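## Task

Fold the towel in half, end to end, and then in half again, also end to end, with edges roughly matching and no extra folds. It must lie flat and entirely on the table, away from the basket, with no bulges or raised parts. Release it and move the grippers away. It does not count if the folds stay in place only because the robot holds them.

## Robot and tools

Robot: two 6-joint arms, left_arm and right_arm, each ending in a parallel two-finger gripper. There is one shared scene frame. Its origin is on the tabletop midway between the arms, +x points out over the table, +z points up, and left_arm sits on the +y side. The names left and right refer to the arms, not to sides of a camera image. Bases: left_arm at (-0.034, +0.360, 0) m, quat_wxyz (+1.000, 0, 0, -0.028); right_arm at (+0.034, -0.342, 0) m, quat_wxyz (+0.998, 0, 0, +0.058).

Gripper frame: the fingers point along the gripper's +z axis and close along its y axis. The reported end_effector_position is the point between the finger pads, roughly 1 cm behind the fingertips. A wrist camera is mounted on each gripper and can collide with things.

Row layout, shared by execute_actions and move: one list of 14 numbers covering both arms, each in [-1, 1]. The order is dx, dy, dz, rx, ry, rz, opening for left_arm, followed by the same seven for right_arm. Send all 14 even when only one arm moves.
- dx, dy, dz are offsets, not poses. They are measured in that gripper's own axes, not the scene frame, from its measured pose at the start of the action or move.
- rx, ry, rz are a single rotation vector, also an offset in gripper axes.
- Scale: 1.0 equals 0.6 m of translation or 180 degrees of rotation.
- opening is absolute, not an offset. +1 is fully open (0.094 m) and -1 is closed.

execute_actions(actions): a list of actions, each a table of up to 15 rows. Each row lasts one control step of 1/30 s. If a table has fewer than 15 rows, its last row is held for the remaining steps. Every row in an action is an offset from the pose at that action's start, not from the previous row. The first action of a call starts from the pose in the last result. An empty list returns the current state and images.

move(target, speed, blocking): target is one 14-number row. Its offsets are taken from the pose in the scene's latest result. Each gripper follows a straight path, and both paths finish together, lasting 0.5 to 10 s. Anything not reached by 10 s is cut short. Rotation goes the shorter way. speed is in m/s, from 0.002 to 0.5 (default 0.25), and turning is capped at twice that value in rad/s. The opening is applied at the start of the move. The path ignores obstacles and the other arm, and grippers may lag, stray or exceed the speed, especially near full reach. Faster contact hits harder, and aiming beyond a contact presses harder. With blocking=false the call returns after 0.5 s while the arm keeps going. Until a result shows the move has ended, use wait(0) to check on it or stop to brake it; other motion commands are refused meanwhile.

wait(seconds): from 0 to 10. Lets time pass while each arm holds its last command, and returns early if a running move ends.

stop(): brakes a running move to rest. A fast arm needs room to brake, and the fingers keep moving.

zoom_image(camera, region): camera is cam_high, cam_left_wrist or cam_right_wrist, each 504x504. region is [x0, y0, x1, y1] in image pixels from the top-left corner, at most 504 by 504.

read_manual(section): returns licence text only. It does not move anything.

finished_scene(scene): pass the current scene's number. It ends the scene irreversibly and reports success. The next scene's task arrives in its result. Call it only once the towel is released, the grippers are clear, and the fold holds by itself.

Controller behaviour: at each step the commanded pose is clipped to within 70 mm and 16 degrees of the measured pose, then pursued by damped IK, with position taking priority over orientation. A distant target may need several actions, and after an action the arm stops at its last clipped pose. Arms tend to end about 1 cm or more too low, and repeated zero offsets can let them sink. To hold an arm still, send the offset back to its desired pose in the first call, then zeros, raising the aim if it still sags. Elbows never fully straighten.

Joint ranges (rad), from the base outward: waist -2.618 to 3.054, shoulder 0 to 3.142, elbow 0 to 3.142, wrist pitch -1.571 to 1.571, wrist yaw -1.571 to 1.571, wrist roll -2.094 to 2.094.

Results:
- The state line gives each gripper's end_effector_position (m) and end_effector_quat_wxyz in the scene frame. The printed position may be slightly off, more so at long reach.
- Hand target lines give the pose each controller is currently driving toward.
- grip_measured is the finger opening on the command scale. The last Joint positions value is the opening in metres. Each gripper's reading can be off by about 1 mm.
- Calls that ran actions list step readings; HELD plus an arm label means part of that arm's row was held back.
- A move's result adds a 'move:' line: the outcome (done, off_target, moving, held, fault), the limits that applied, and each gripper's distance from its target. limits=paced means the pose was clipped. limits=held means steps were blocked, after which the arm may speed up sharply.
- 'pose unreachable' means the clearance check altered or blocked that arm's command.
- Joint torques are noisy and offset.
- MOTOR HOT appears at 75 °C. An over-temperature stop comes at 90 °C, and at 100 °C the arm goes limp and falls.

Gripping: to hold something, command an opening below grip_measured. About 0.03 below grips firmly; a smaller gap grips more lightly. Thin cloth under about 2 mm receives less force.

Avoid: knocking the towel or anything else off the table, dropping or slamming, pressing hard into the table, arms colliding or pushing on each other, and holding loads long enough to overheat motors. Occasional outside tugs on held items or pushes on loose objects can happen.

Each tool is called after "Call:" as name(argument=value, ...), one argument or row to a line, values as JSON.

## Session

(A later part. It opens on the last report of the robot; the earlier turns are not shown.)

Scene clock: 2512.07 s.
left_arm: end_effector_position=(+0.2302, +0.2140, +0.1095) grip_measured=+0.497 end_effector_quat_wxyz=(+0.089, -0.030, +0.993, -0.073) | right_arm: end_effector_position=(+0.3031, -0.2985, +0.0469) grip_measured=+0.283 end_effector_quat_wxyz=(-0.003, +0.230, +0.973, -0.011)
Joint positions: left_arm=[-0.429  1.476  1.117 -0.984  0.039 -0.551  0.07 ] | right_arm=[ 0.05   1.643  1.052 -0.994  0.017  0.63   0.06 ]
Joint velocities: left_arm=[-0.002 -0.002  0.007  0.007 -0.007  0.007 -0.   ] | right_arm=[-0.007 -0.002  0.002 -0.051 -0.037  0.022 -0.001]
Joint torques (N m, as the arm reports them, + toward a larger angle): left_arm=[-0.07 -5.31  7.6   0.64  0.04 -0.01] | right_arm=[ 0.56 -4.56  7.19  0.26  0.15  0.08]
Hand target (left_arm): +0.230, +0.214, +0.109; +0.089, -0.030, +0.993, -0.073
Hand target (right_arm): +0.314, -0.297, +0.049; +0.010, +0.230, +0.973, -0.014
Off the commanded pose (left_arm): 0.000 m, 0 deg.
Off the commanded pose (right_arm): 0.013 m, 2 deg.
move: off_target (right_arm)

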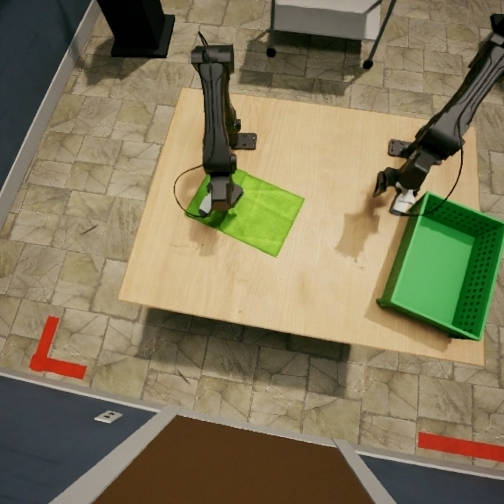

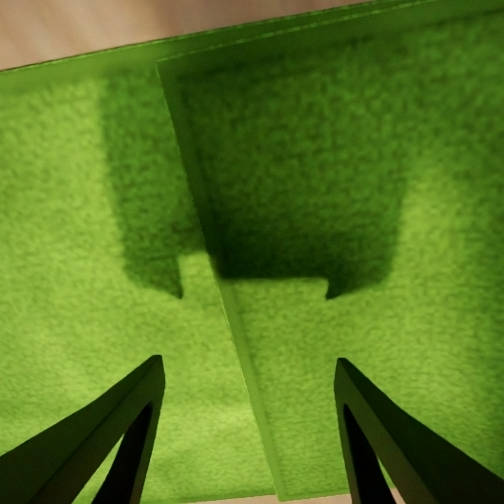

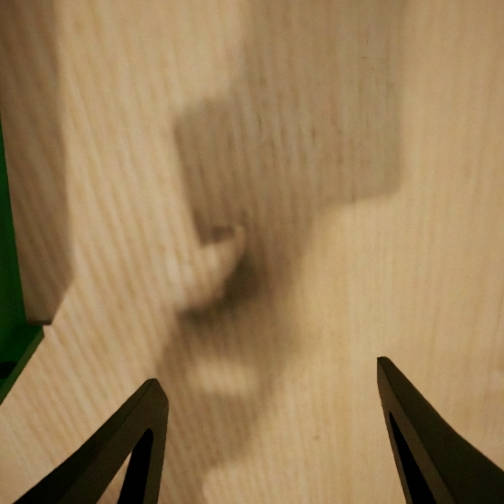

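Call:
execute_actions(
  actions=[
    [[0,0,0,0,0,0,0.5,0,-0.035,0.05,0.02,0,-0.04,0.28]],
    [[0,0,0,0,0,0,0.5,0,0,0.025,0,0,0,0.28]],
  ],
)

Scene clock: 2517.60 s.
left_arm: end_effector_position=(+0.2302, +0.2140, +0.1095) grip_measured=+0.497 end_effector_quat_wxyz=(+0.089, -0.030, +0.993, -0.073) | right_arm: end_effector_position=(+0.3016, -0.3107, +0.0204) grip_measured=+0.283 end_effector_quat_wxyz=(+0.009, +0.168, +0.985, -0.027)
Joint positions: left_arm=[-0.429  1.476  1.117 -0.984  0.039 -0.551  0.07 ] | right_arm=[ 0.032  1.66   0.956 -0.867  0.056  0.487  0.06 ]
Joint velocities: left_arm=[ 0.012  0.012 -0.002 -0.037 -0.066  0.022 -0.002] | right_arm=[ 0.002 -0.002 -0.012 -0.022 -0.051  0.022  0.   ]
Joint torques (N m, as the arm reports them, + toward a larger angle): left_arm=[-0.07 -5.37  7.61  0.63  0.05  0.  ] | right_arm=[-0.1  -4.12  3.33  0.31  0.05 -0.01]
Hand target (left_arm): +0.230, +0.214, +0.109; +0.089, -0.030, +0.993, -0.073
Hand target (right_arm): +0.295, -0.313, +0.010; -0.007, +0.168, +0.985, -0.032
Off the commanded pose (left_arm): 0.000 m, 0 deg.
Off the commanded pose (right_arm): 0.013 m, 2 deg.
Step readings (end_effector_position; steps 1 to 15: 1st action; 16 to 30: 2nd action):
0: left_arm (+0.2302, +0.2140, +0.1095) | right_arm (+0.3031, -0.2986, +0.0469)
1: left_arm (+0.2302, +0.2140, +0.1095) | right_arm (+0.3030, -0.2999, +0.0448)
2: left_arm (+0.2302, +0.2140, +0.1095) | right_arm (+0.3025, -0.3017, +0.0415)
4: left_arm (+0.2302, +0.2140, +0.1095) | right_arm (+0.2959, -0.3067, +0.0326)
8: left_arm (+0.2302, +0.2140, +0.1095) | right_arm (+0.2900, -0.3115, +0.0247)
15: left_arm (+0.2302, +0.2140, +0.1095) | right_arm (+0.2956, -0.3116, +0.0245)
16: left_arm (+0.2302, +0.2140, +0.1095) | right_arm (+0.2962, -0.3115, +0.0238)
17: left_arm (+0.2302, +0.2140, +0.1095) | right_arm (+0.2972, -0.3114, +0.0229)
19: left_arm (+0.2302, +0.2140, +0.1095) | right_arm (+0.2977, -0.3113, +0.0213)
23: left_arm (+0.2302, +0.2140, +0.1095) | right_arm (+0.2994, -0.3111, +0.0204)
30: end_effector_position above

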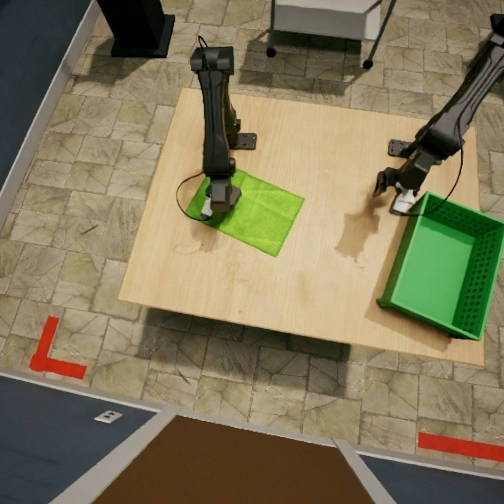

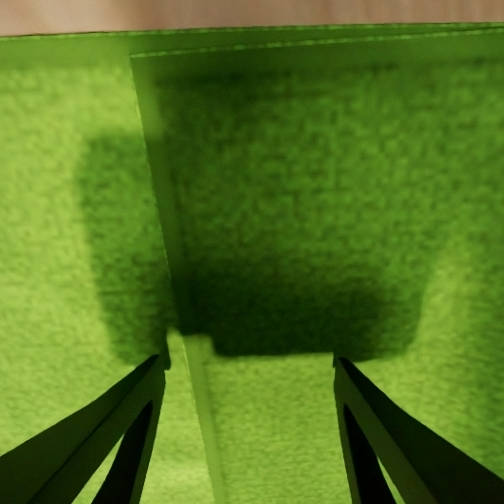

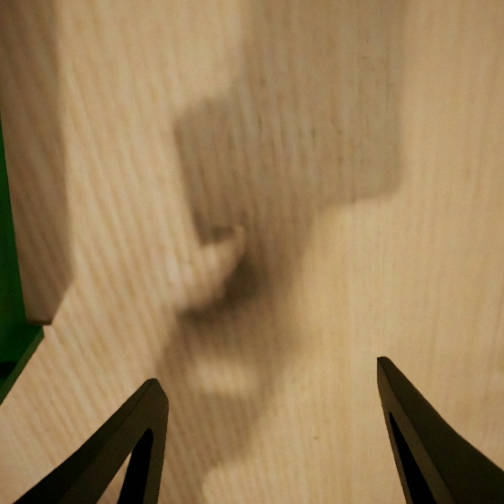

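Call:
execute_actions(
  actions=[
    [[0,0,0,0,0,0,0.5,0,0,0.035,0,0,0,-1]],
    [[0,0,0,0,0,0,0.5,0,0,0.0,0,0,0,-1]],
    [[0,0,0,0,0,0,0.5,0,0,-0.07,0,0,0,-1]],
  ],
)

Scene clock: 2523.40 s.
left_arm: end_effector_position=(+0.2302, +0.2140, +0.1095) grip_measured=+0.497 end_effector_quat_wxyz=(+0.089, -0.030, +0.993, -0.073) | right_arm: end_effector_position=(+0.3032, -0.3073, +0.0474) grip_measured=-0.978 end_effector_quat_wxyz=(+0.012, +0.169, +0.985, -0.017)
Joint positions: left_arm=[-0.429  1.476  1.117 -0.984  0.039 -0.551  0.07 ] | right_arm=[ 0.032  1.613  1.022 -0.967  0.039  0.487  0.001]
Joint velocities: left_arm=[ 0.007 -0.007 -0.022  0.037 -0.081  0.022 -0.   ] | right_arm=[ 0.002 -0.007 -0.012 -0.037  0.051 -0.022  0.001]
Joint torques (N m, as the arm reports them, + toward a larger angle): left_arm=[-0.06 -5.45  7.54  0.66  0.06 -0.02] | right_arm=[ 0.48 -6.55  6.84  0.12  0.01  0.08]
Hand target (left_arm): +0.230, +0.214, +0.109; +0.089, -0.030, +0.993, -0.073
Hand target (right_arm): +0.307, -0.305, +0.057; +0.022, +0.168, +0.985, -0.013
Off the commanded pose (left_arm): 0.000 m, 0 deg.
Off the commanded pose (right_arm): 0.011 m, 1 deg.
Step readings (end_effector_position; steps 1 to 15: 1st action; 16 to 30: 2nd action; 31 to 45: 3rd action):
0: left_arm (+0.2302, +0.2140, +0.1095) | right_arm (+0.3020, -0.3107, +0.0204)
1: left_arm (+0.2302, +0.2140, +0.1095) | right_arm (+0.3027, -0.3106, +0.0194)
2: left_arm (+0.2302, +0.2140, +0.1095) | right_arm (+0.3039, -0.3104, +0.0177)
4: left_arm (+0.2302, +0.2140, +0.1095) | right_arm (+0.3057, -0.3077, +0.0153)
8: left_arm (+0.2302, +0.2140, +0.1095) | right_arm (+0.3084, -0.3069, +0.0153)
15: left_arm (+0.2302, +0.2140, +0.1095) | right_arm (+0.3084, -0.3068, +0.0153)
16: left_arm (+0.2302, +0.2140, +0.1095) | right_arm (+0.3082, -0.3066, +0.0153)
17: left_arm (+0.2302, +0.2140, +0.1095) | right_arm (+0.3082, -0.3066, +0.0153)
19: left_arm (+0.2302, +0.2140, +0.1095) | right_arm (+0.3082, -0.3066, +0.0153)
23: left_arm (+0.2302, +0.2140, +0.1095) | right_arm (+0.3082, -0.3066, +0.0153)
30: left_arm (+0.2302, +0.2140, +0.1095) | right_arm (+0.3082, -0.3066, +0.0153)
31: left_arm (+0.2302, +0.2140, +0.1095) | right_arm (+0.3076, -0.3066, +0.0182)
32: left_arm (+0.2302, +0.2140, +0.1095) | right_arm (+0.3059, -0.3069, +0.0227)
34: left_arm (+0.2302, +0.2140, +0.1095) | right_arm (+0.3078, -0.3066, +0.0345)
38: left_arm (+0.2302, +0.2140, +0.1095) | right_arm (+0.3108, -0.3062, +0.0473)
45: end_effector_position above

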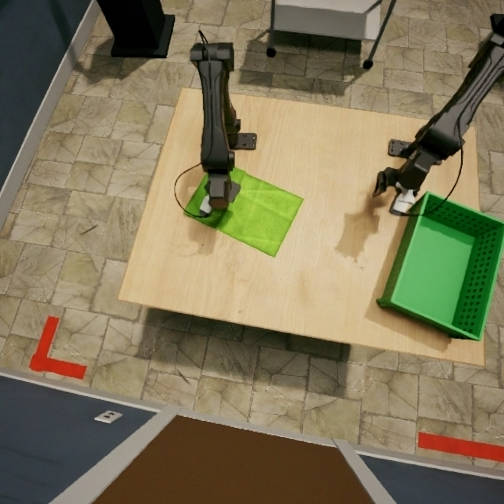

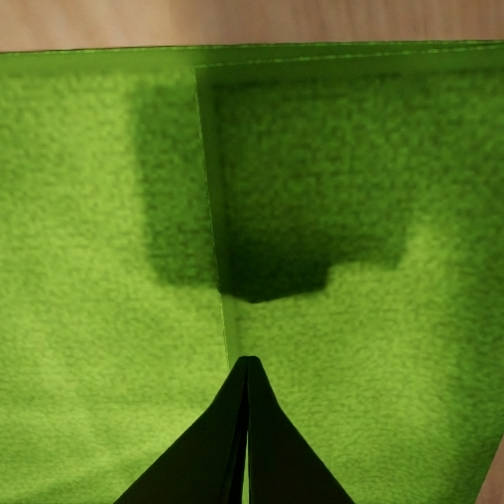

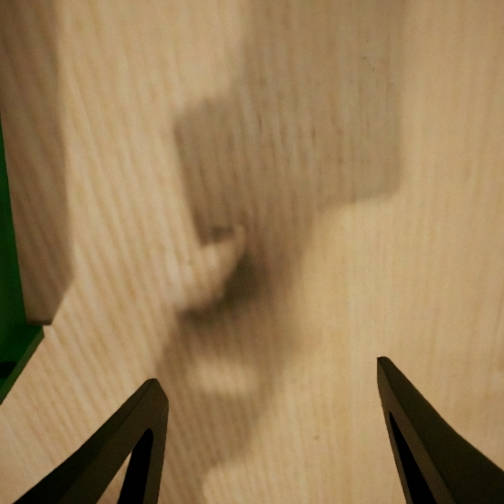

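Retry, lower before closing.

Call:
execute_actions(
  actions=[
    [[0,0,0,0,0,0,0.5,0.01,-0.025,0.05,0.01,0,0,0.28]],
    [[0,0,0,0,0,0,0.5,0,0,0.03,0,0,0,0.28]],
    [[0,0,0,0,0,0,0.5,0,0,0.02,0,0,0,0.28]],
    [[0,0,0,0,0,0,0.5,0,0,0.03,0,0,0,-1]],
    [[0,0,0,0,0,0,0.5,0,0,0.0,0,0,0,-1]],
    [[0,0,0,0,0,0,0.5,0,0,-0.07,0,0,0,-1]],
  ],
)

Scene clock: 2534.27 s.
left_arm: end_effector_position=(+0.2302, +0.2140, +0.1095) grip_measured=+0.497 end_effector_quat_wxyz=(+0.089, -0.030, +0.993, -0.073) | right_arm: end_effector_position=(+0.3072, -0.3138, +0.0463) grip_measured=-0.948 end_effector_quat_wxyz=(+0.045, +0.168, +0.985, -0.016)
Joint positions: left_arm=[-0.429  1.476  1.117 -0.984  0.039 -0.551  0.07 ] | right_arm=[ 0.018  1.568  0.968 -0.894  0.057  0.471  0.002]
Joint velocities: left_arm=[-0.017  0.007  0.007  0.007  0.007  0.081 -0.001] | right_arm=[-0.007  0.002 -0.007 -0.11   0.007 -0.037  0.   ]
Joint torques (N m, as the arm reports them, + toward a larger angle): left_arm=[ 0.   -5.34  7.56  0.61  0.07 -0.01] | right_arm=[ 0.59 -6.26  6.93  0.19  0.06  0.1 ]
Hand target (left_arm): +0.230, +0.214, +0.109; +0.089, -0.030, +0.993, -0.073
Hand target (right_arm): +0.311, -0.311, +0.056; +0.054, +0.167, +0.984, -0.013
Off the commanded pose (left_arm): 0.000 m, 0 deg.
Off the commanded pose (right_arm): 0.011 m, 1 deg.
Step readings (end_effector_position; steps 1 to 15: 1st action; 16 to 30: 2nd action; 31 to 45: 3rd action; 46 to 60: 4th action; 61 to 75: 5th action; 76 to 90: 6th action):
0: left_arm (+0.2302, +0.2140, +0.1095) | right_arm (+0.3012, -0.3076, +0.0473)
1: left_arm (+0.2302, +0.2140, +0.1095) | right_arm (+0.3014, -0.3080, +0.0446)
2: left_arm (+0.2302, +0.2140, +0.1095) | right_arm (+0.3010, -0.3091, +0.0402)
4: left_arm (+0.2302, +0.2140, +0.1095) | right_arm (+0.2925, -0.3126, +0.0304)
8: left_arm (+0.2302, +0.2140, +0.1095) | right_arm (+0.2878, -0.3154, +0.0250)
15: left_arm (+0.2302, +0.2140, +0.1095) | right_arm (+0.2945, -0.3147, +0.0250)
16: left_arm (+0.2302, +0.2140, +0.1095) | right_arm (+0.2955, -0.3146, +0.0243)
17: left_arm (+0.2302, +0.2140, +0.1095) | right_arm (+0.2967, -0.3144, +0.0230)
19: left_arm (+0.2302, +0.2140, +0.1095) | right_arm (+0.2970, -0.3144, +0.0198)
23: left_arm (+0.2302, +0.2140, +0.1095) | right_arm (+0.2978, -0.3143, +0.0162)
30: left_arm (+0.2302, +0.2140, +0.1095) | right_arm (+0.3006, -0.3139, +0.0162)
31: left_arm (+0.2302, +0.2140, +0.1095) | right_arm (+0.3014, -0.3138, +0.0163)
32: left_arm (+0.2302, +0.2140, +0.1095) | right_arm (+0.3030, -0.3136, +0.0163)
34: left_arm (+0.2302, +0.2140, +0.1095) | right_arm (+0.3059, -0.3132, +0.0165)
38: left_arm (+0.2302, +0.2140, +0.1095) | right_arm (+0.3087, -0.3128, +0.0167)
45: left_arm (+0.2302, +0.2140, +0.1095) | right_arm (+0.3100, -0.3126, +0.0168)
46: left_arm (+0.2302, +0.2140, +0.1095) | right_arm (+0.3108, -0.3125, +0.0162)
47: left_arm (+0.2302, +0.2140, +0.1095) | right_arm (+0.3120, -0.3127, +0.0150)
49: left_arm (+0.2302, +0.2140, +0.1095) | right_arm (+0.3128, -0.3149, +0.0148)
53: left_arm (+0.2302, +0.2140, +0.1095) | right_arm (+0.3150, -0.3128, +0.0149)
60: left_arm (+0.2302, +0.2140, +0.1095) | right_arm (+0.3150, -0.3128, +0.0149)
61: left_arm (+0.2302, +0.2140, +0.1095) | right_arm (+0.3146, -0.3128, +0.0149)
62: left_arm (+0.2302, +0.2140, +0.1095) | right_arm (+0.3146, -0.3128, +0.0149)
64: left_arm (+0.2302, +0.2140, +0.1095) | right_arm (+0.3146, -0.3128, +0.0149)
68: left_arm (+0.2302, +0.2140, +0.1095) | right_arm (+0.3146, -0.3128, +0.0149)
75: left_arm (+0.2302, +0.2140, +0.1095) | right_arm (+0.3146, -0.3128, +0.0149)
76: left_arm (+0.2302, +0.2140, +0.1095) | right_arm (+0.3142, -0.3128, +0.0181)
77: left_arm (+0.2302, +0.2140, +0.1095) | right_arm (+0.3124, -0.3131, +0.0228)
79: left_arm (+0.2302, +0.2140, +0.1095) | right_arm (+0.3130, -0.3130, +0.0348)
83: left_arm (+0.2302, +0.2140, +0.1095) | right_arm (+0.3146, -0.3128, +0.0468)
90: end_effector_position above

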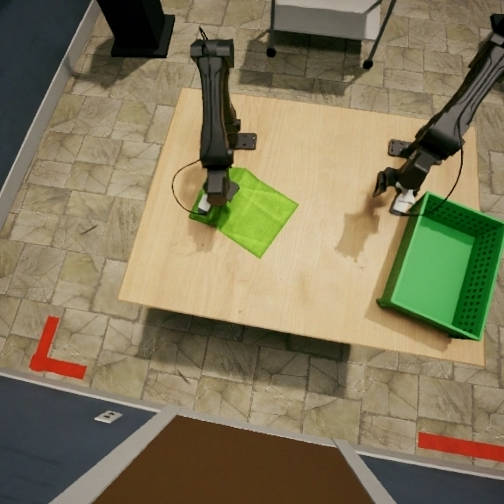

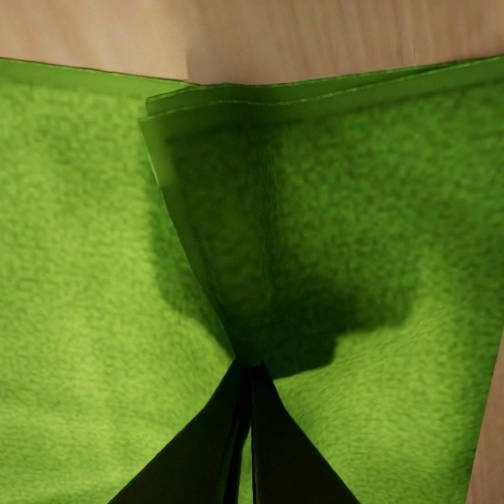

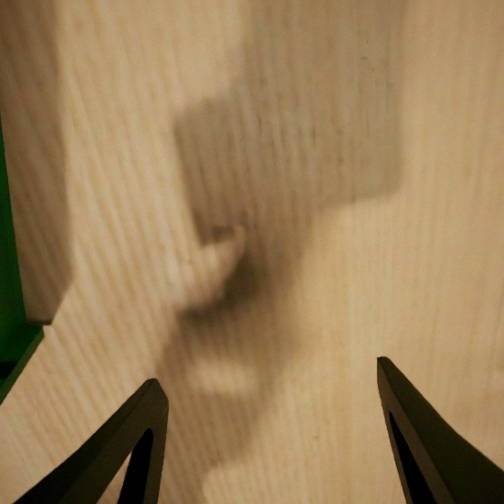

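Caught the bottom layer too. Put down, release, look.

Call:
execute_actions(
  actions=[
    [[0,0,0,0,0,0,0.5,0,0,0.04,0,0,0,-1]],
    [[0,0,0,0,0,0,0.5,0,0,0,0,0,0,0.6]],
    [[0,0,0,0,0,0,0.5,0,0,-0.06,0,0.03,0,0.28]],
  ],
)

Scene clock: 2541.67 s.
left_arm: end_effector_position=(+0.2302, +0.2140, +0.1095) grip_measured=+0.497 end_effector_quat_wxyz=(+0.089, -0.030, +0.993, -0.073) | right_arm: end_effector_position=(+0.3083, -0.3096, +0.0645) grip_measured=+0.283 end_effector_quat_wxyz=(+0.015, +0.166, +0.986, -0.008)
Joint positions: left_arm=[-0.429  1.476  1.117 -0.984  0.039 -0.551  0.07 ] | right_arm=[ 0.011  1.6    1.08  -1.027  0.023  0.46   0.06 ]
Joint velocities: left_arm=[ 0.017 -0.022  0.007 -0.051 -0.007  0.007  0.   ] | right_arm=[ 0.002 -0.012 -0.022 -0.022 -0.022 -0.051 -0.001]
Joint torques (N m, as the arm reports them, + toward a larger angle): left_arm=[-0.06 -5.36  7.6   0.66  0.04  0.  ] | right_arm=[-0.8  -4.61  6.83  0.14 -0.05 -0.02]
Hand target (left_arm): +0.230, +0.214, +0.109; +0.089, -0.030, +0.993, -0.073
Hand target (right_arm): +0.309, -0.311, +0.067; +0.008, +0.169, +0.986, -0.005
Off the commanded pose (left_arm): 0.000 m, 0 deg.
Off the commanded pose (right_arm): 0.003 m, 1 deg.
Step readings (end_effector_position; steps 1 to 15: 1st action; 16 to 30: 2nd action; 31 to 45: 3rd action):
0: left_arm (+0.2302, +0.2140, +0.1095) | right_arm (+0.3056, -0.3140, +0.0461)
1: left_arm (+0.2302, +0.2140, +0.1095) | right_arm (+0.3066, -0.3139, +0.0449)
2: left_arm (+0.2302, +0.2140, +0.1095) | right_arm (+0.3080, -0.3137, +0.0426)
4: left_arm (+0.2302, +0.2140, +0.1095) | right_arm (+0.3078, -0.3137, +0.0366)
8: left_arm (+0.2302, +0.2140, +0.1095) | right_arm (+0.3088, -0.3136, +0.0309)
15: left_arm (+0.2302, +0.2140, +0.1095) | right_arm (+0.3127, -0.3130, +0.0311)
16: left_arm (+0.2302, +0.2140, +0.1095) | right_arm (+0.3127, -0.3130, +0.0311)
17: left_arm (+0.2302, +0.2140, +0.1095) | right_arm (+0.3127, -0.3130, +0.0311)
19: left_arm (+0.2302, +0.2140, +0.1095) | right_arm (+0.3127, -0.3130, +0.0311)
23: left_arm (+0.2302, +0.2140, +0.1095) | right_arm (+0.3127, -0.3130, +0.0311)
30: left_arm (+0.2302, +0.2140, +0.1095) | right_arm (+0.3127, -0.3130, +0.0311)
31: left_arm (+0.2302, +0.2140, +0.1095) | right_arm (+0.3110, -0.3127, +0.0340)
32: left_arm (+0.2302, +0.2140, +0.1095) | right_arm (+0.3094, -0.3122, +0.0396)
34: left_arm (+0.2302, +0.2140, +0.1095) | right_arm (+0.3158, -0.3108, +0.0534)
38: left_arm (+0.2302, +0.2140, +0.1095) | right_arm (+0.3203, -0.3091, +0.0650)
45: end_effector_position above

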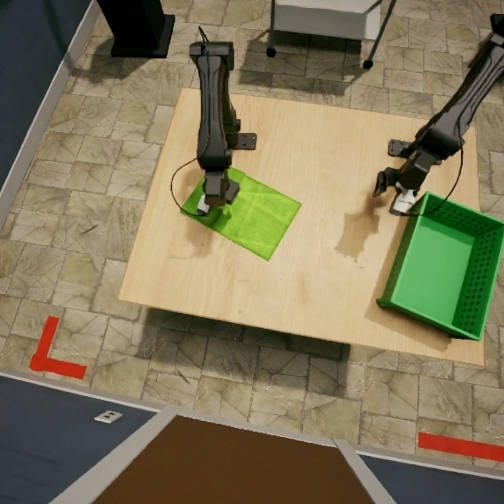

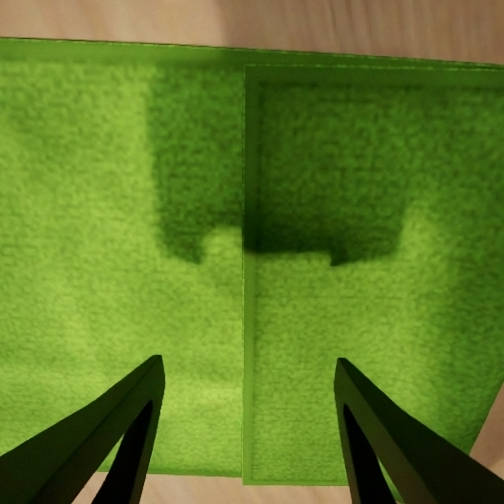

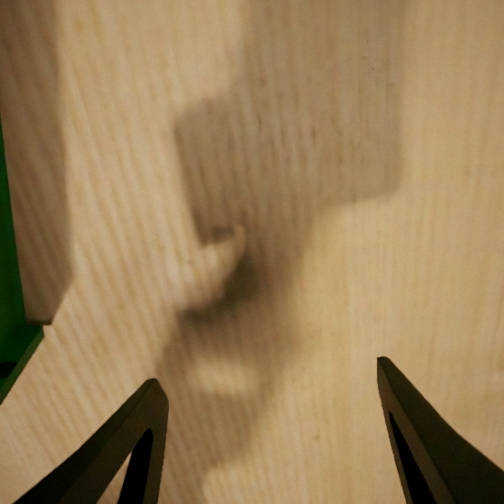

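Call:
execute_actions(
  actions=[
    [[0,0,0,0,0,0,0.5,0,-0.045,0.07,0.02,0,0,0.28]],
    [[0,0,0,0,0,0,0.5,0,0,0.025,0,0,0,0.28]],
  ],
)

Scene clock: 2555.67 s.
left_arm: end_effector_position=(+0.2302, +0.2140, +0.1095) grip_measured=+0.497 end_effector_quat_wxyz=(+0.089, -0.030, +0.993, -0.073) | right_arm: end_effector_position=(+0.3071, -0.3304, +0.0248) grip_measured=+0.283 end_effector_quat_wxyz=(+0.026, +0.166, +0.985, -0.027)
Joint positions: left_arm=[-0.429  1.476  1.117 -0.984  0.039 -0.551  0.07 ] | right_arm=[-0.037  1.633  0.944 -0.844  0.065  0.412  0.06 ]
Joint velocities: left_arm=[ 0.002 -0.002  0.007  0.037  0.022  0.037 -0.   ] | right_arm=[-0.007  0.002  0.002  0.037 -0.037 -0.022  0.   ]
Joint torques (N m, as the arm reports them, + toward a larger angle): left_arm=[-0.07 -5.38  7.61  0.66  0.05 -0.02] | right_arm=[-0.28 -3.99  3.47  0.34  0.06  0.  ]
Hand target (left_arm): +0.230, +0.214, +0.109; +0.089, -0.030, +0.993, -0.073
Hand target (right_arm): +0.300, -0.332, +0.014; +0.010, +0.166, +0.986, -0.031
Off the commanded pose (left_arm): 0.000 m, 0 deg.
Off the commanded pose (right_arm): 0.013 m, 2 deg.
Step readings (end_effector_position; steps 1 to 15: 1st action; 16 to 30: 2nd action):
0: left_arm (+0.2302, +0.2140, +0.1095) | right_arm (+0.3056, -0.3097, +0.0645)
1: left_arm (+0.2302, +0.2140, +0.1095) | right_arm (+0.3060, -0.3112, +0.0610)
2: left_arm (+0.2302, +0.2140, +0.1095) | right_arm (+0.3061, -0.3146, +0.0555)
4: left_arm (+0.2302, +0.2140, +0.1095) | right_arm (+0.2973, -0.3234, +0.0408)
8: left_arm (+0.2302, +0.2140, +0.1095) | right_arm (+0.2911, -0.3307, +0.0284)
15: left_arm (+0.2302, +0.2140, +0.1095) | right_arm (+0.3003, -0.3309, +0.0282)
16: left_arm (+0.2302, +0.2140, +0.1095) | right_arm (+0.3012, -0.3309, +0.0277)
17: left_arm (+0.2302, +0.2140, +0.1095) | right_arm (+0.3024, -0.3308, +0.0269)
19: left_arm (+0.2302, +0.2140, +0.1095) | right_arm (+0.3030, -0.3307, +0.0254)
23: left_arm (+0.2302, +0.2140, +0.1095) | right_arm (+0.3049, -0.3306, +0.0247)
30: end_effector_position above

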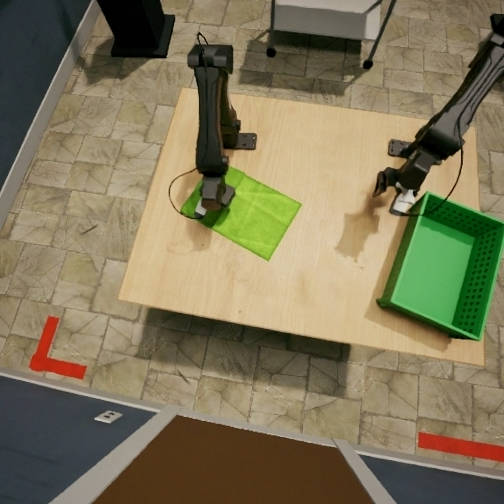

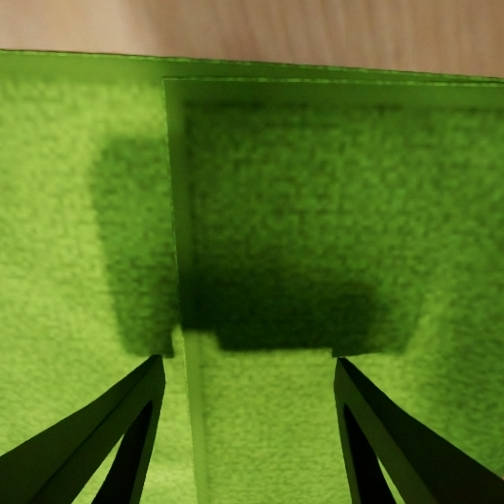

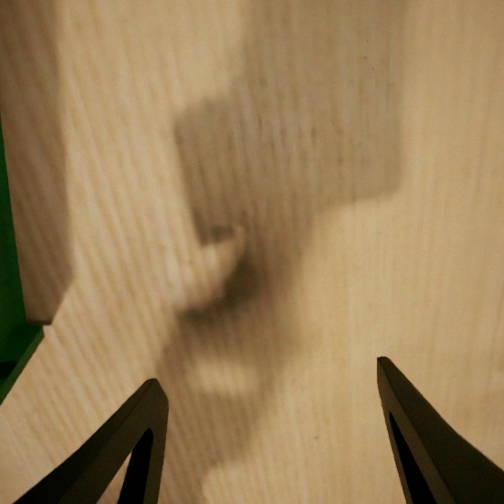

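Call:
execute_actions(
  actions=[
    [[0,0,0,0,0,0,0.5,0.01,0,0.03,0,0,0,0.28],[0,0,0,0,0,0,0.5,0.01,0,0.03,0,0,0,0.28],[0,0,0,0,0,0,0.5,0.01,0,0.03,0,0,0,0.28],[0,0,0,0,0,0,0.5,0.01,0,0.03,0,0,0,0.28],[0,0,0,0,0,0,0.5,0.01,0,0.03,0,0,0,0.28],[0,0,0,0,0,0,0.5,0.01,0,0.03,0,0,0,-1]],
    [[0,0,0,0,0,0,0.5,0,0,0.0,0,0,0,-1]],
    [[0,0,0,0,0,0,0.5,0,0,-0.07,0,0,0,-1]],
  ],
)

Scene clock: 2562.33 s.
left_arm: end_effector_position=(+0.2302, +0.2140, +0.1095) grip_measured=+0.497 end_effector_quat_wxyz=(+0.089, -0.030, +0.993, -0.073) | right_arm: end_effector_position=(+0.3000, -0.3315, +0.0474) grip_measured=-0.964 end_effector_quat_wxyz=(+0.024, +0.168, +0.985, -0.029)
Joint positions: left_arm=[-0.429  1.476  1.117 -0.984  0.039 -0.551  0.07 ] | right_arm=[-0.037  1.576  0.983 -0.946  0.068  0.417  0.002]
Joint velocities: left_arm=[ 0.002 -0.017 -0.002 -0.007  0.051 -0.037  0.001] | right_arm=[ 0.022  0.007  0.002 -0.007 -0.037  0.007  0.001]
Joint torques (N m, as the arm reports them, + toward a larger angle): left_arm=[ 0.03 -5.3   7.6   0.64  0.03 -0.01] | right_arm=[ 0.72 -6.28  6.89  0.13  0.06  0.09]
Hand target (left_arm): +0.230, +0.214, +0.109; +0.089, -0.030, +0.993, -0.073
Hand target (right_arm): +0.304, -0.328, +0.057; +0.034, +0.166, +0.985, -0.027
Off the commanded pose (left_arm): 0.000 m, 0 deg.
Off the commanded pose (right_arm): 0.011 m, 1 deg.
Step readings (end_effector_position; steps 1 to 15: 1st action; 16 to 30: 2nd action; 31 to 45: 3rd action):
0: left_arm (+0.2302, +0.2140, +0.1095) | right_arm (+0.3074, -0.3304, +0.0248)
1: left_arm (+0.2302, +0.2140, +0.1095) | right_arm (+0.3077, -0.3303, +0.0235)
2: left_arm (+0.2302, +0.2140, +0.1095) | right_arm (+0.3080, -0.3303, +0.0215)
4: left_arm (+0.2302, +0.2140, +0.1095) | right_arm (+0.3046, -0.3306, +0.0171)
8: left_arm (+0.2302, +0.2140, +0.1095) | right_arm (+0.3058, -0.3302, +0.0155)
15: left_arm (+0.2302, +0.2140, +0.1095) | right_arm (+0.3061, -0.3311, +0.0156)
16: left_arm (+0.2302, +0.2140, +0.1095) | right_arm (+0.3058, -0.3311, +0.0155)
17: left_arm (+0.2302, +0.2140, +0.1095) | right_arm (+0.3058, -0.3311, +0.0155)
19: left_arm (+0.2302, +0.2140, +0.1095) | right_arm (+0.3058, -0.3311, +0.0155)
23: left_arm (+0.2302, +0.2140, +0.1095) | right_arm (+0.3058, -0.3311, +0.0155)
30: left_arm (+0.2302, +0.2140, +0.1095) | right_arm (+0.3058, -0.3311, +0.0155)
31: left_arm (+0.2302, +0.2140, +0.1095) | right_arm (+0.3051, -0.3312, +0.0185)
32: left_arm (+0.2302, +0.2140, +0.1095) | right_arm (+0.3038, -0.3312, +0.0234)
34: left_arm (+0.2302, +0.2140, +0.1095) | right_arm (+0.3055, -0.3311, +0.0354)
38: left_arm (+0.2302, +0.2140, +0.1095) | right_arm (+0.3078, -0.3309, +0.0476)
45: end_effector_position above

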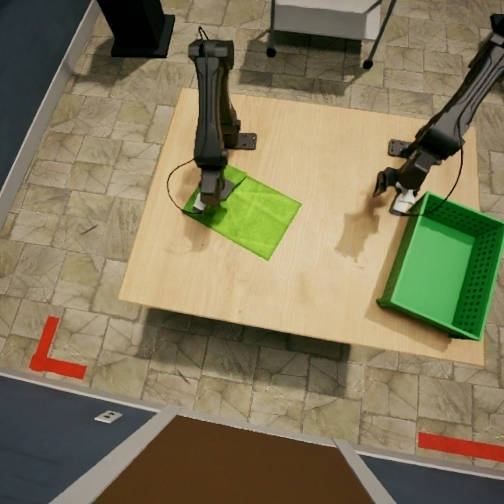

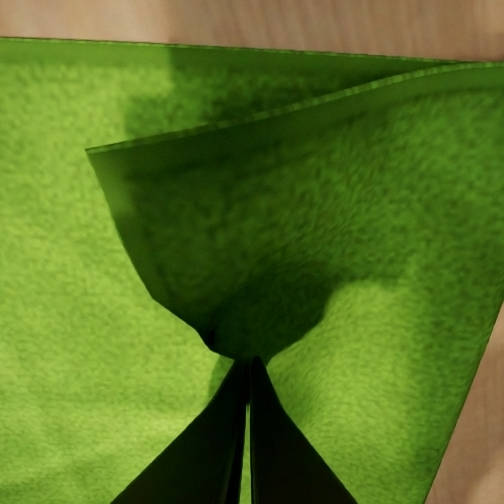

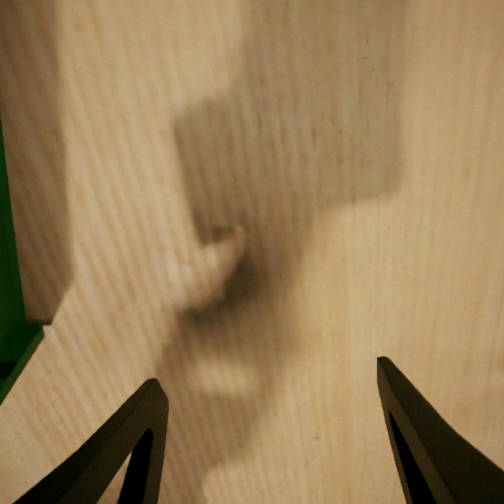

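Single layer. Carry 0.2 m along, low-ish.

Call:
move(
  target=[0,0,0,0,0,0,0.5,-0.03,0.33,-0.03,0,0,0,-1],
  speed=0.1,
)

Scene clock: 2568.10 s.
left_arm: end_effector_position=(+0.2302, +0.2140, +0.1095) grip_measured=+0.497 end_effector_quat_wxyz=(+0.089, -0.030, +0.993, -0.073) | right_arm: end_effector_position=(+0.3793, -0.1529, +0.0558) grip_measured=-0.964 end_effector_quat_wxyz=(+0.024, +0.169, +0.985, -0.024)
Joint positions: left_arm=[-0.429  1.476  1.117 -0.984  0.039 -0.551  0.07 ] | right_arm=[ 0.412  2.06   1.629 -1.134  0.068  0.868  0.002]
Joint velocities: left_arm=[-0.007  0.012 -0.002  0.037  0.095  0.022  0.   ] | right_arm=[-0.007 -0.002  0.002  0.007 -0.007 -0.051 -0.001]
Joint torques (N m, as the arm reports them, + toward a larger angle): left_arm=[-0.1  -5.26  7.52  0.65  0.02  0.  ] | right_arm=[ 0.48 -7.96  7.52  0.08  0.03  0.04]
Hand target (left_arm): +0.230, +0.214, +0.109; +0.089, -0.030, +0.993, -0.073
Hand target (right_arm): +0.381, -0.148, +0.056; +0.022, +0.168, +0.985, -0.025
Off the commanded pose (left_arm): 0.000 m, 0 deg.
Off the commanded pose (right_arm): 0.004 m, 1 deg.
move: done

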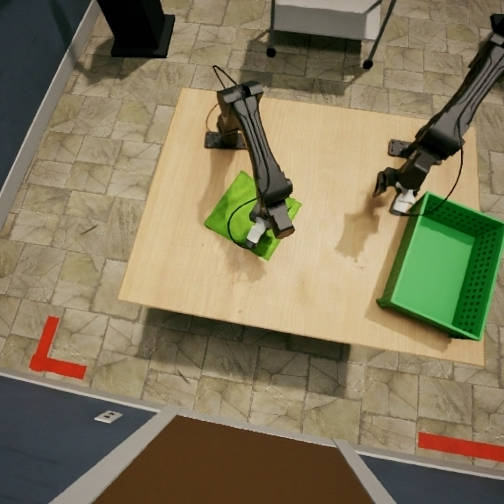

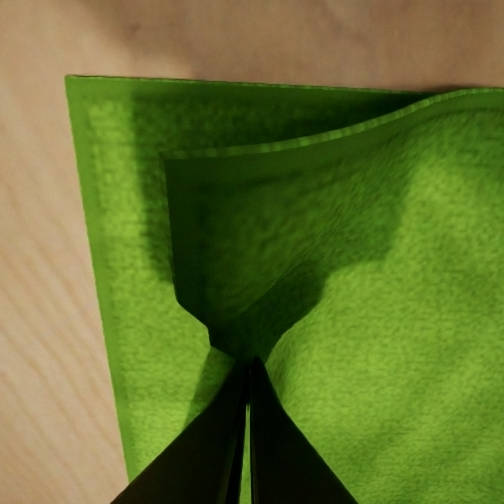

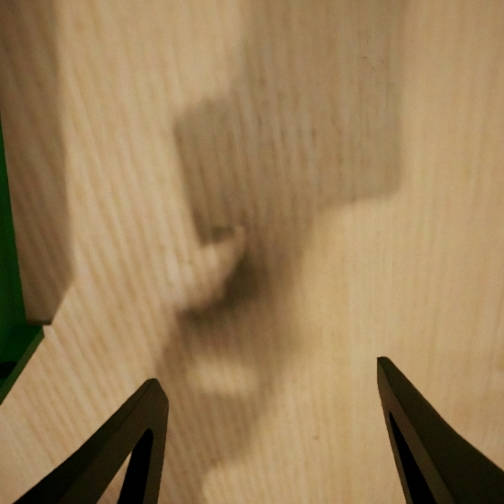

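Call:
move(
  target=[0,0,0,0,0,0,0.5,0,0.065,0.045,0,0,0,-1],
  speed=0.08,
)

Call:
execute_actions(
  actions=[
    [[0,0,0,0,0,0,0.5,0,0,0.0,0,0,0,1]],
    [[0,0,0,0,0,0,0.5,0,0,-0.11,0,0,0,1]],
    [[0,0,0,0,0,0,0.5,0.1,-0.1,-0.05,0,0,0,1]],
    [[0,0,0,0,0,0,0.5,0.1,-0.1,-0.0,0,0,0,1]],
    [[0,0,0,0,0,0,0.5,0.05,-0.1,-0.0,0,0,0,1]],
    [[0,0,0,0,0,0,0.5,0.0,-0.1,-0.0,0,0,0,1]],
  ],
)

Call:
zoom_image(
  camera="cam_high",
  region=[130,150,370,300],
)

Scene clock: 2583.80 s.
left_arm: end_effector_position=(+0.2302, +0.2140, +0.1095) grip_measured=+0.497 end_effector_quat_wxyz=(+0.089, -0.030, +0.993, -0.073) | right_arm: end_effector_position=(+0.3864, -0.1267, +0.0268) grip_measured=-0.964 end_effector_quat_wxyz=(+0.016, +0.170, +0.985, -0.032)
Joint positions: left_arm=[-0.429  1.476  1.117 -0.984  0.039 -0.551  0.07 ] | right_arm=[ 0.458  2.186  1.707 -1.112  0.068  0.917  0.002]
Joint velocities: left_arm=[ 0.002  0.002 -0.002  0.037  0.081  0.007 -0.   ] | right_arm=[-0.002 -0.007  0.012  0.051  0.051  0.022  0.   ]
Joint torques (N m, as the arm reports them, + toward a larger angle): left_arm=[-0.08 -5.32  7.56  0.64  0.07 -0.01] | right_arm=[ 0.67 -8.92  7.36  0.23  0.02  0.11]
Hand target (left_arm): +0.230, +0.214, +0.109; +0.089, -0.030, +0.993, -0.073
Hand target (right_arm): +0.393, -0.118, +0.027; +0.024, +0.169, +0.985, -0.024
Off the commanded pose (left_arm): 0.000 m, 0 deg.
Off the commanded pose (right_arm): 0.011 m, 1 deg.
move: off_target (right_arm)

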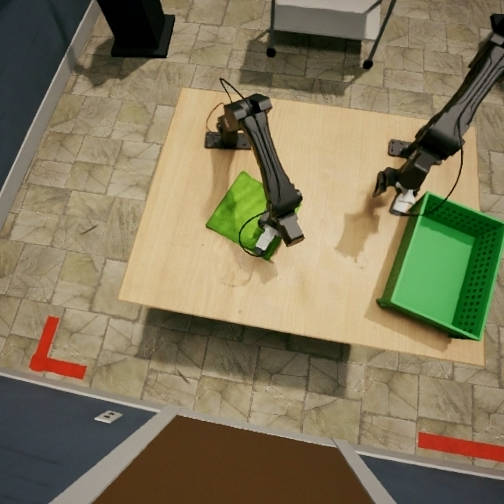

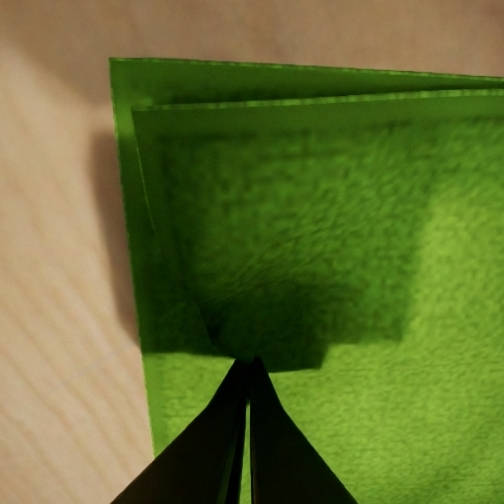

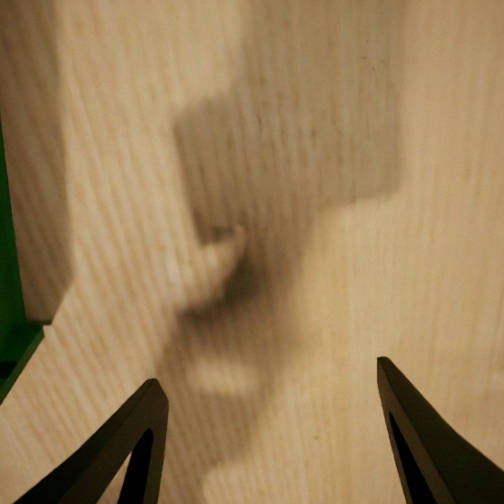

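Scene clock: 2586.80 s.
left_arm: end_effector_position=(+0.2302, +0.2140, +0.1095) grip_measured=+0.497 end_effector_quat_wxyz=(+0.089, -0.030, +0.993, -0.073) | right_arm: end_effector_position=(+0.1814, -0.2917, +0.1319) grip_measured=+1.000 end_effector_quat_wxyz=(+0.026, +0.176, +0.984, -0.022)
Joint positions: left_arm=[-0.429  1.476  1.117 -0.984  0.039 -0.551  0.07 ] | right_arm=[ 0.279  1.096  0.961 -1.416  0.066  0.749  0.094]
Joint velocities: left_arm=[ 0.002  0.017  0.002 -0.037 -0.022 -0.022  0.   ] | right_arm=[-0.002  0.022 -0.022 -0.022 -0.007 -0.125  0.   ]
Joint torques (N m, as the arm reports them, + toward a larger angle): left_arm=[ 0.05 -5.38  7.63  0.65  0.03 -0.02] | right_arm=[-0.82 -2.83  4.55  0.13  0.04 -0.04]
Hand target (left_arm): +0.230, +0.214, +0.109; +0.089, -0.030, +0.993, -0.073
Hand target (right_arm): +0.177, -0.296, +0.131; +0.024, +0.172, +0.984, -0.025
Off the commanded pose (left_arm): 0.000 m, 0 deg.
Off the commanded pose (right_arm): 0.007 m, 1 deg.
Step readings (end_effector_position; steps 1 to 15: 1st action; 16 to 30: 2nd action; 31 to 45: 3rd action; 46 to 60: 4th action; 61 to 75: 5th action; 76 to 90: 6th action):
0: left_arm (+0.2302, +0.2140, +0.1095) | right_arm (+0.3864, -0.1267, +0.0268)
1: left_arm (+0.2302, +0.2140, +0.1095) | right_arm (+0.3864, -0.1267, +0.0268)
2: left_arm (+0.2302, +0.2140, +0.1095) | right_arm (+0.3864, -0.1267, +0.0268)
4: left_arm (+0.2302, +0.2140, +0.1095) | right_arm (+0.3864, -0.1267, +0.0268)
8: left_arm (+0.2302, +0.2140, +0.1095) | right_arm (+0.3864, -0.1267, +0.0268)
15: left_arm (+0.2302, +0.2140, +0.1095) | right_arm (+0.3864, -0.1267, +0.0268)
16: left_arm (+0.2302, +0.2140, +0.1095) | right_arm (+0.3858, -0.1270, +0.0315)
17: left_arm (+0.2302, +0.2140, +0.1095) | right_arm (+0.3849, -0.1276, +0.0378)
19: left_arm (+0.2302, +0.2140, +0.1095) | right_arm (+0.3902, -0.1242, +0.0575)
23: left_arm (+0.2302, +0.2140, +0.1095) | right_arm (+0.3978, -0.1192, +0.0863)
30: left_arm (+0.2302, +0.2140, +0.1095) | right_arm (+0.3893, -0.1248, +0.0889)
31: left_arm (+0.2302, +0.2140, +0.1095) | right_arm (+0.3863, -0.1264, +0.0883)
32: left_arm (+0.2302, +0.2140, +0.1095) | right_arm (+0.3739, -0.1337, +0.0865)
34: left_arm (+0.2302, +0.2140, +0.1095) | right_arm (+0.3413, -0.1521, +0.0909)
38: left_arm (+0.2302, +0.2140, +0.1095) | right_arm (+0.3149, -0.1629, +0.1170)
45: left_arm (+0.2302, +0.2140, +0.1095) | right_arm (+0.3159, -0.1607, +0.1255)
46: left_arm (+0.2302, +0.2140, +0.1095) | right_arm (+0.3139, -0.1616, +0.1231)
47: left_arm (+0.2302, +0.2140, +0.1095) | right_arm (+0.3024, -0.1682, +0.1177)
49: left_arm (+0.2302, +0.2140, +0.1095) | right_arm (+0.2677, -0.1880, +0.1122)
53: left_arm (+0.2302, +0.2140, +0.1095) | right_arm (+0.2406, -0.2003, +0.1231)
60: left_arm (+0.2302, +0.2140, +0.1095) | right_arm (+0.2416, -0.1988, +0.1264)
61: left_arm (+0.2302, +0.2140, +0.1095) | right_arm (+0.2402, -0.2002, +0.1246)
62: left_arm (+0.2302, +0.2140, +0.1095) | right_arm (+0.2325, -0.2069, +0.1209)
64: left_arm (+0.2302, +0.2140, +0.1095) | right_arm (+0.2093, -0.2269, +0.1192)
68: left_arm (+0.2302, +0.2140, +0.1095) | right_arm (+0.1967, -0.2392, +0.1283)
75: left_arm (+0.2302, +0.2140, +0.1095) | right_arm (+0.1963, -0.2397, +0.1287)
76: left_arm (+0.2302, +0.2140, +0.1095) | right_arm (+0.1963, -0.2424, +0.1278)
77: left_arm (+0.2302, +0.2140, +0.1095) | right_arm (+0.1950, -0.2520, +0.1258)
79: left_arm (+0.2302, +0.2140, +0.1095) | right_arm (+0.1871, -0.2742, +0.1263)
83: left_arm (+0.2302, +0.2140, +0.1095) | right_arm (+0.1820, -0.2897, +0.1319)
90: end_effector_position above

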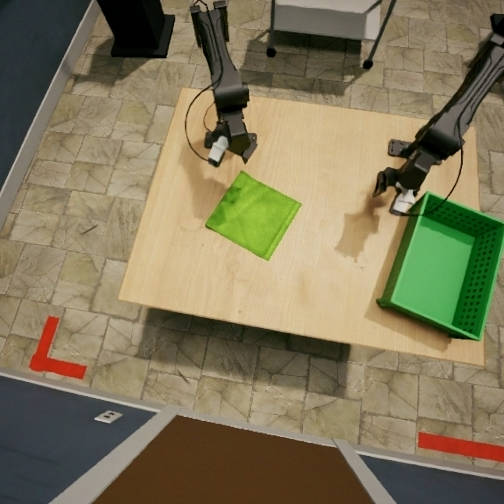

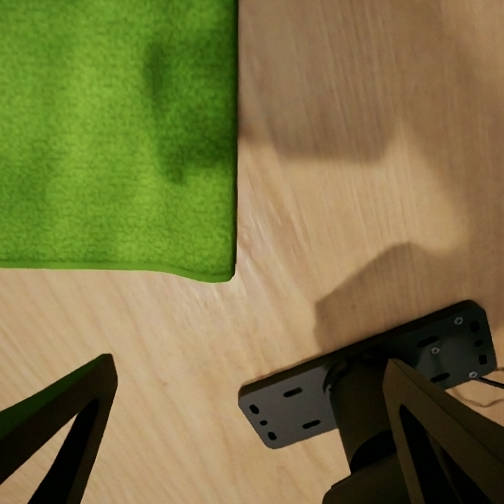

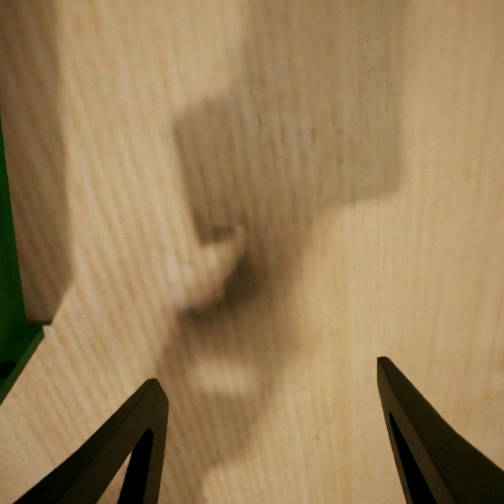

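Region (130, 150, 370, 300) of cam_high's 504x504 image, scaled by 2.100, with more detail than that image has; it fills the top 315 rows of this view, and the rest is white.

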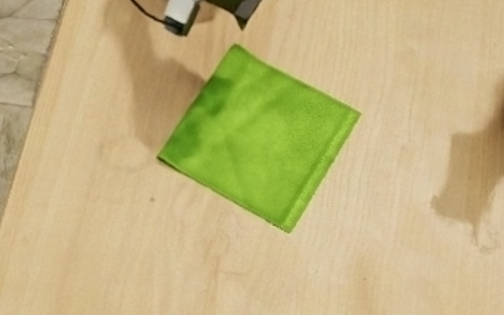

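Call:
move(
  target=[0,0,0,0,0,0,0.5,-0.21,0.03,0.16,-0.015,0.015,0,0.28],
  speed=0.15,
)

Scene clock: 2594.13 s.
left_arm: end_effector_position=(+0.2302, +0.2140, +0.1095) grip_measured=+0.497 end_effector_quat_wxyz=(+0.089, -0.030, +0.993, -0.073) | right_arm: end_effector_position=(+0.2974, -0.3233, +0.0400) grip_measured=+0.283 end_effector_quat_wxyz=(-0.002, +0.173, +0.985, -0.005)
Joint positions: left_arm=[-0.429  1.476  1.117 -0.984  0.039 -0.551  0.07 ] | right_arm=[-0.045  1.615  0.993 -0.956  0.009  0.42   0.06 ]
Joint velocities: left_arm=[-0.027  0.012 -0.012 -0.037  0.081 -0.037  0.   ] | right_arm=[-0.002  0.002 -0.007 -0.007  0.007 -0.022 -0.   ]
Joint torques (N m, as the arm reports them, + toward a larger angle): left_arm=[-0.07 -5.35  7.66  0.62  0.03  0.01] | right_arm=[-0.68 -4.36  7.1   0.3  -0.04  0.  ]
Hand target (left_arm): +0.230, +0.214, +0.109; +0.089, -0.030, +0.993, -0.073
Hand target (right_arm): +0.309, -0.324, +0.043; +0.009, +0.176, +0.984, +0.002
Off the commanded pose (left_arm): 0.000 m, 0 deg.
Off the commanded pose (right_arm): 0.013 m, 2 deg.
move: off_target (right_arm)

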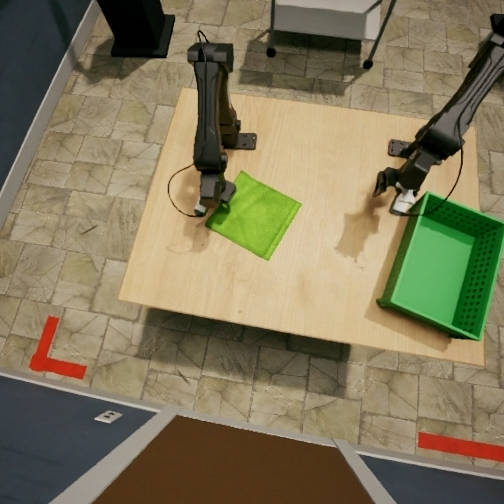

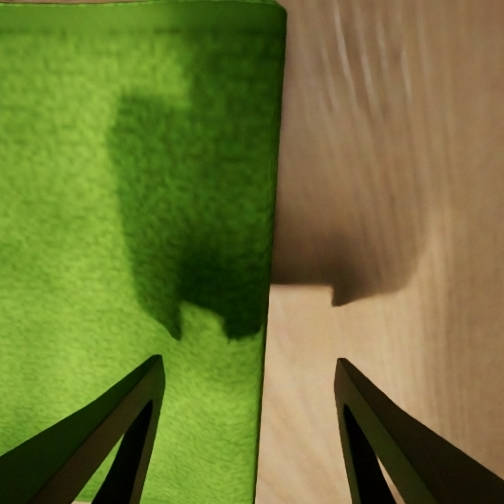

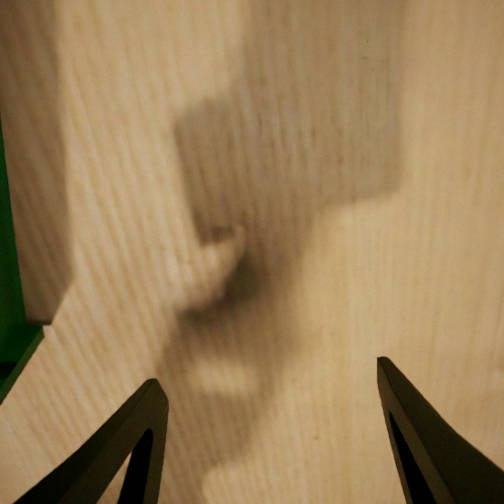

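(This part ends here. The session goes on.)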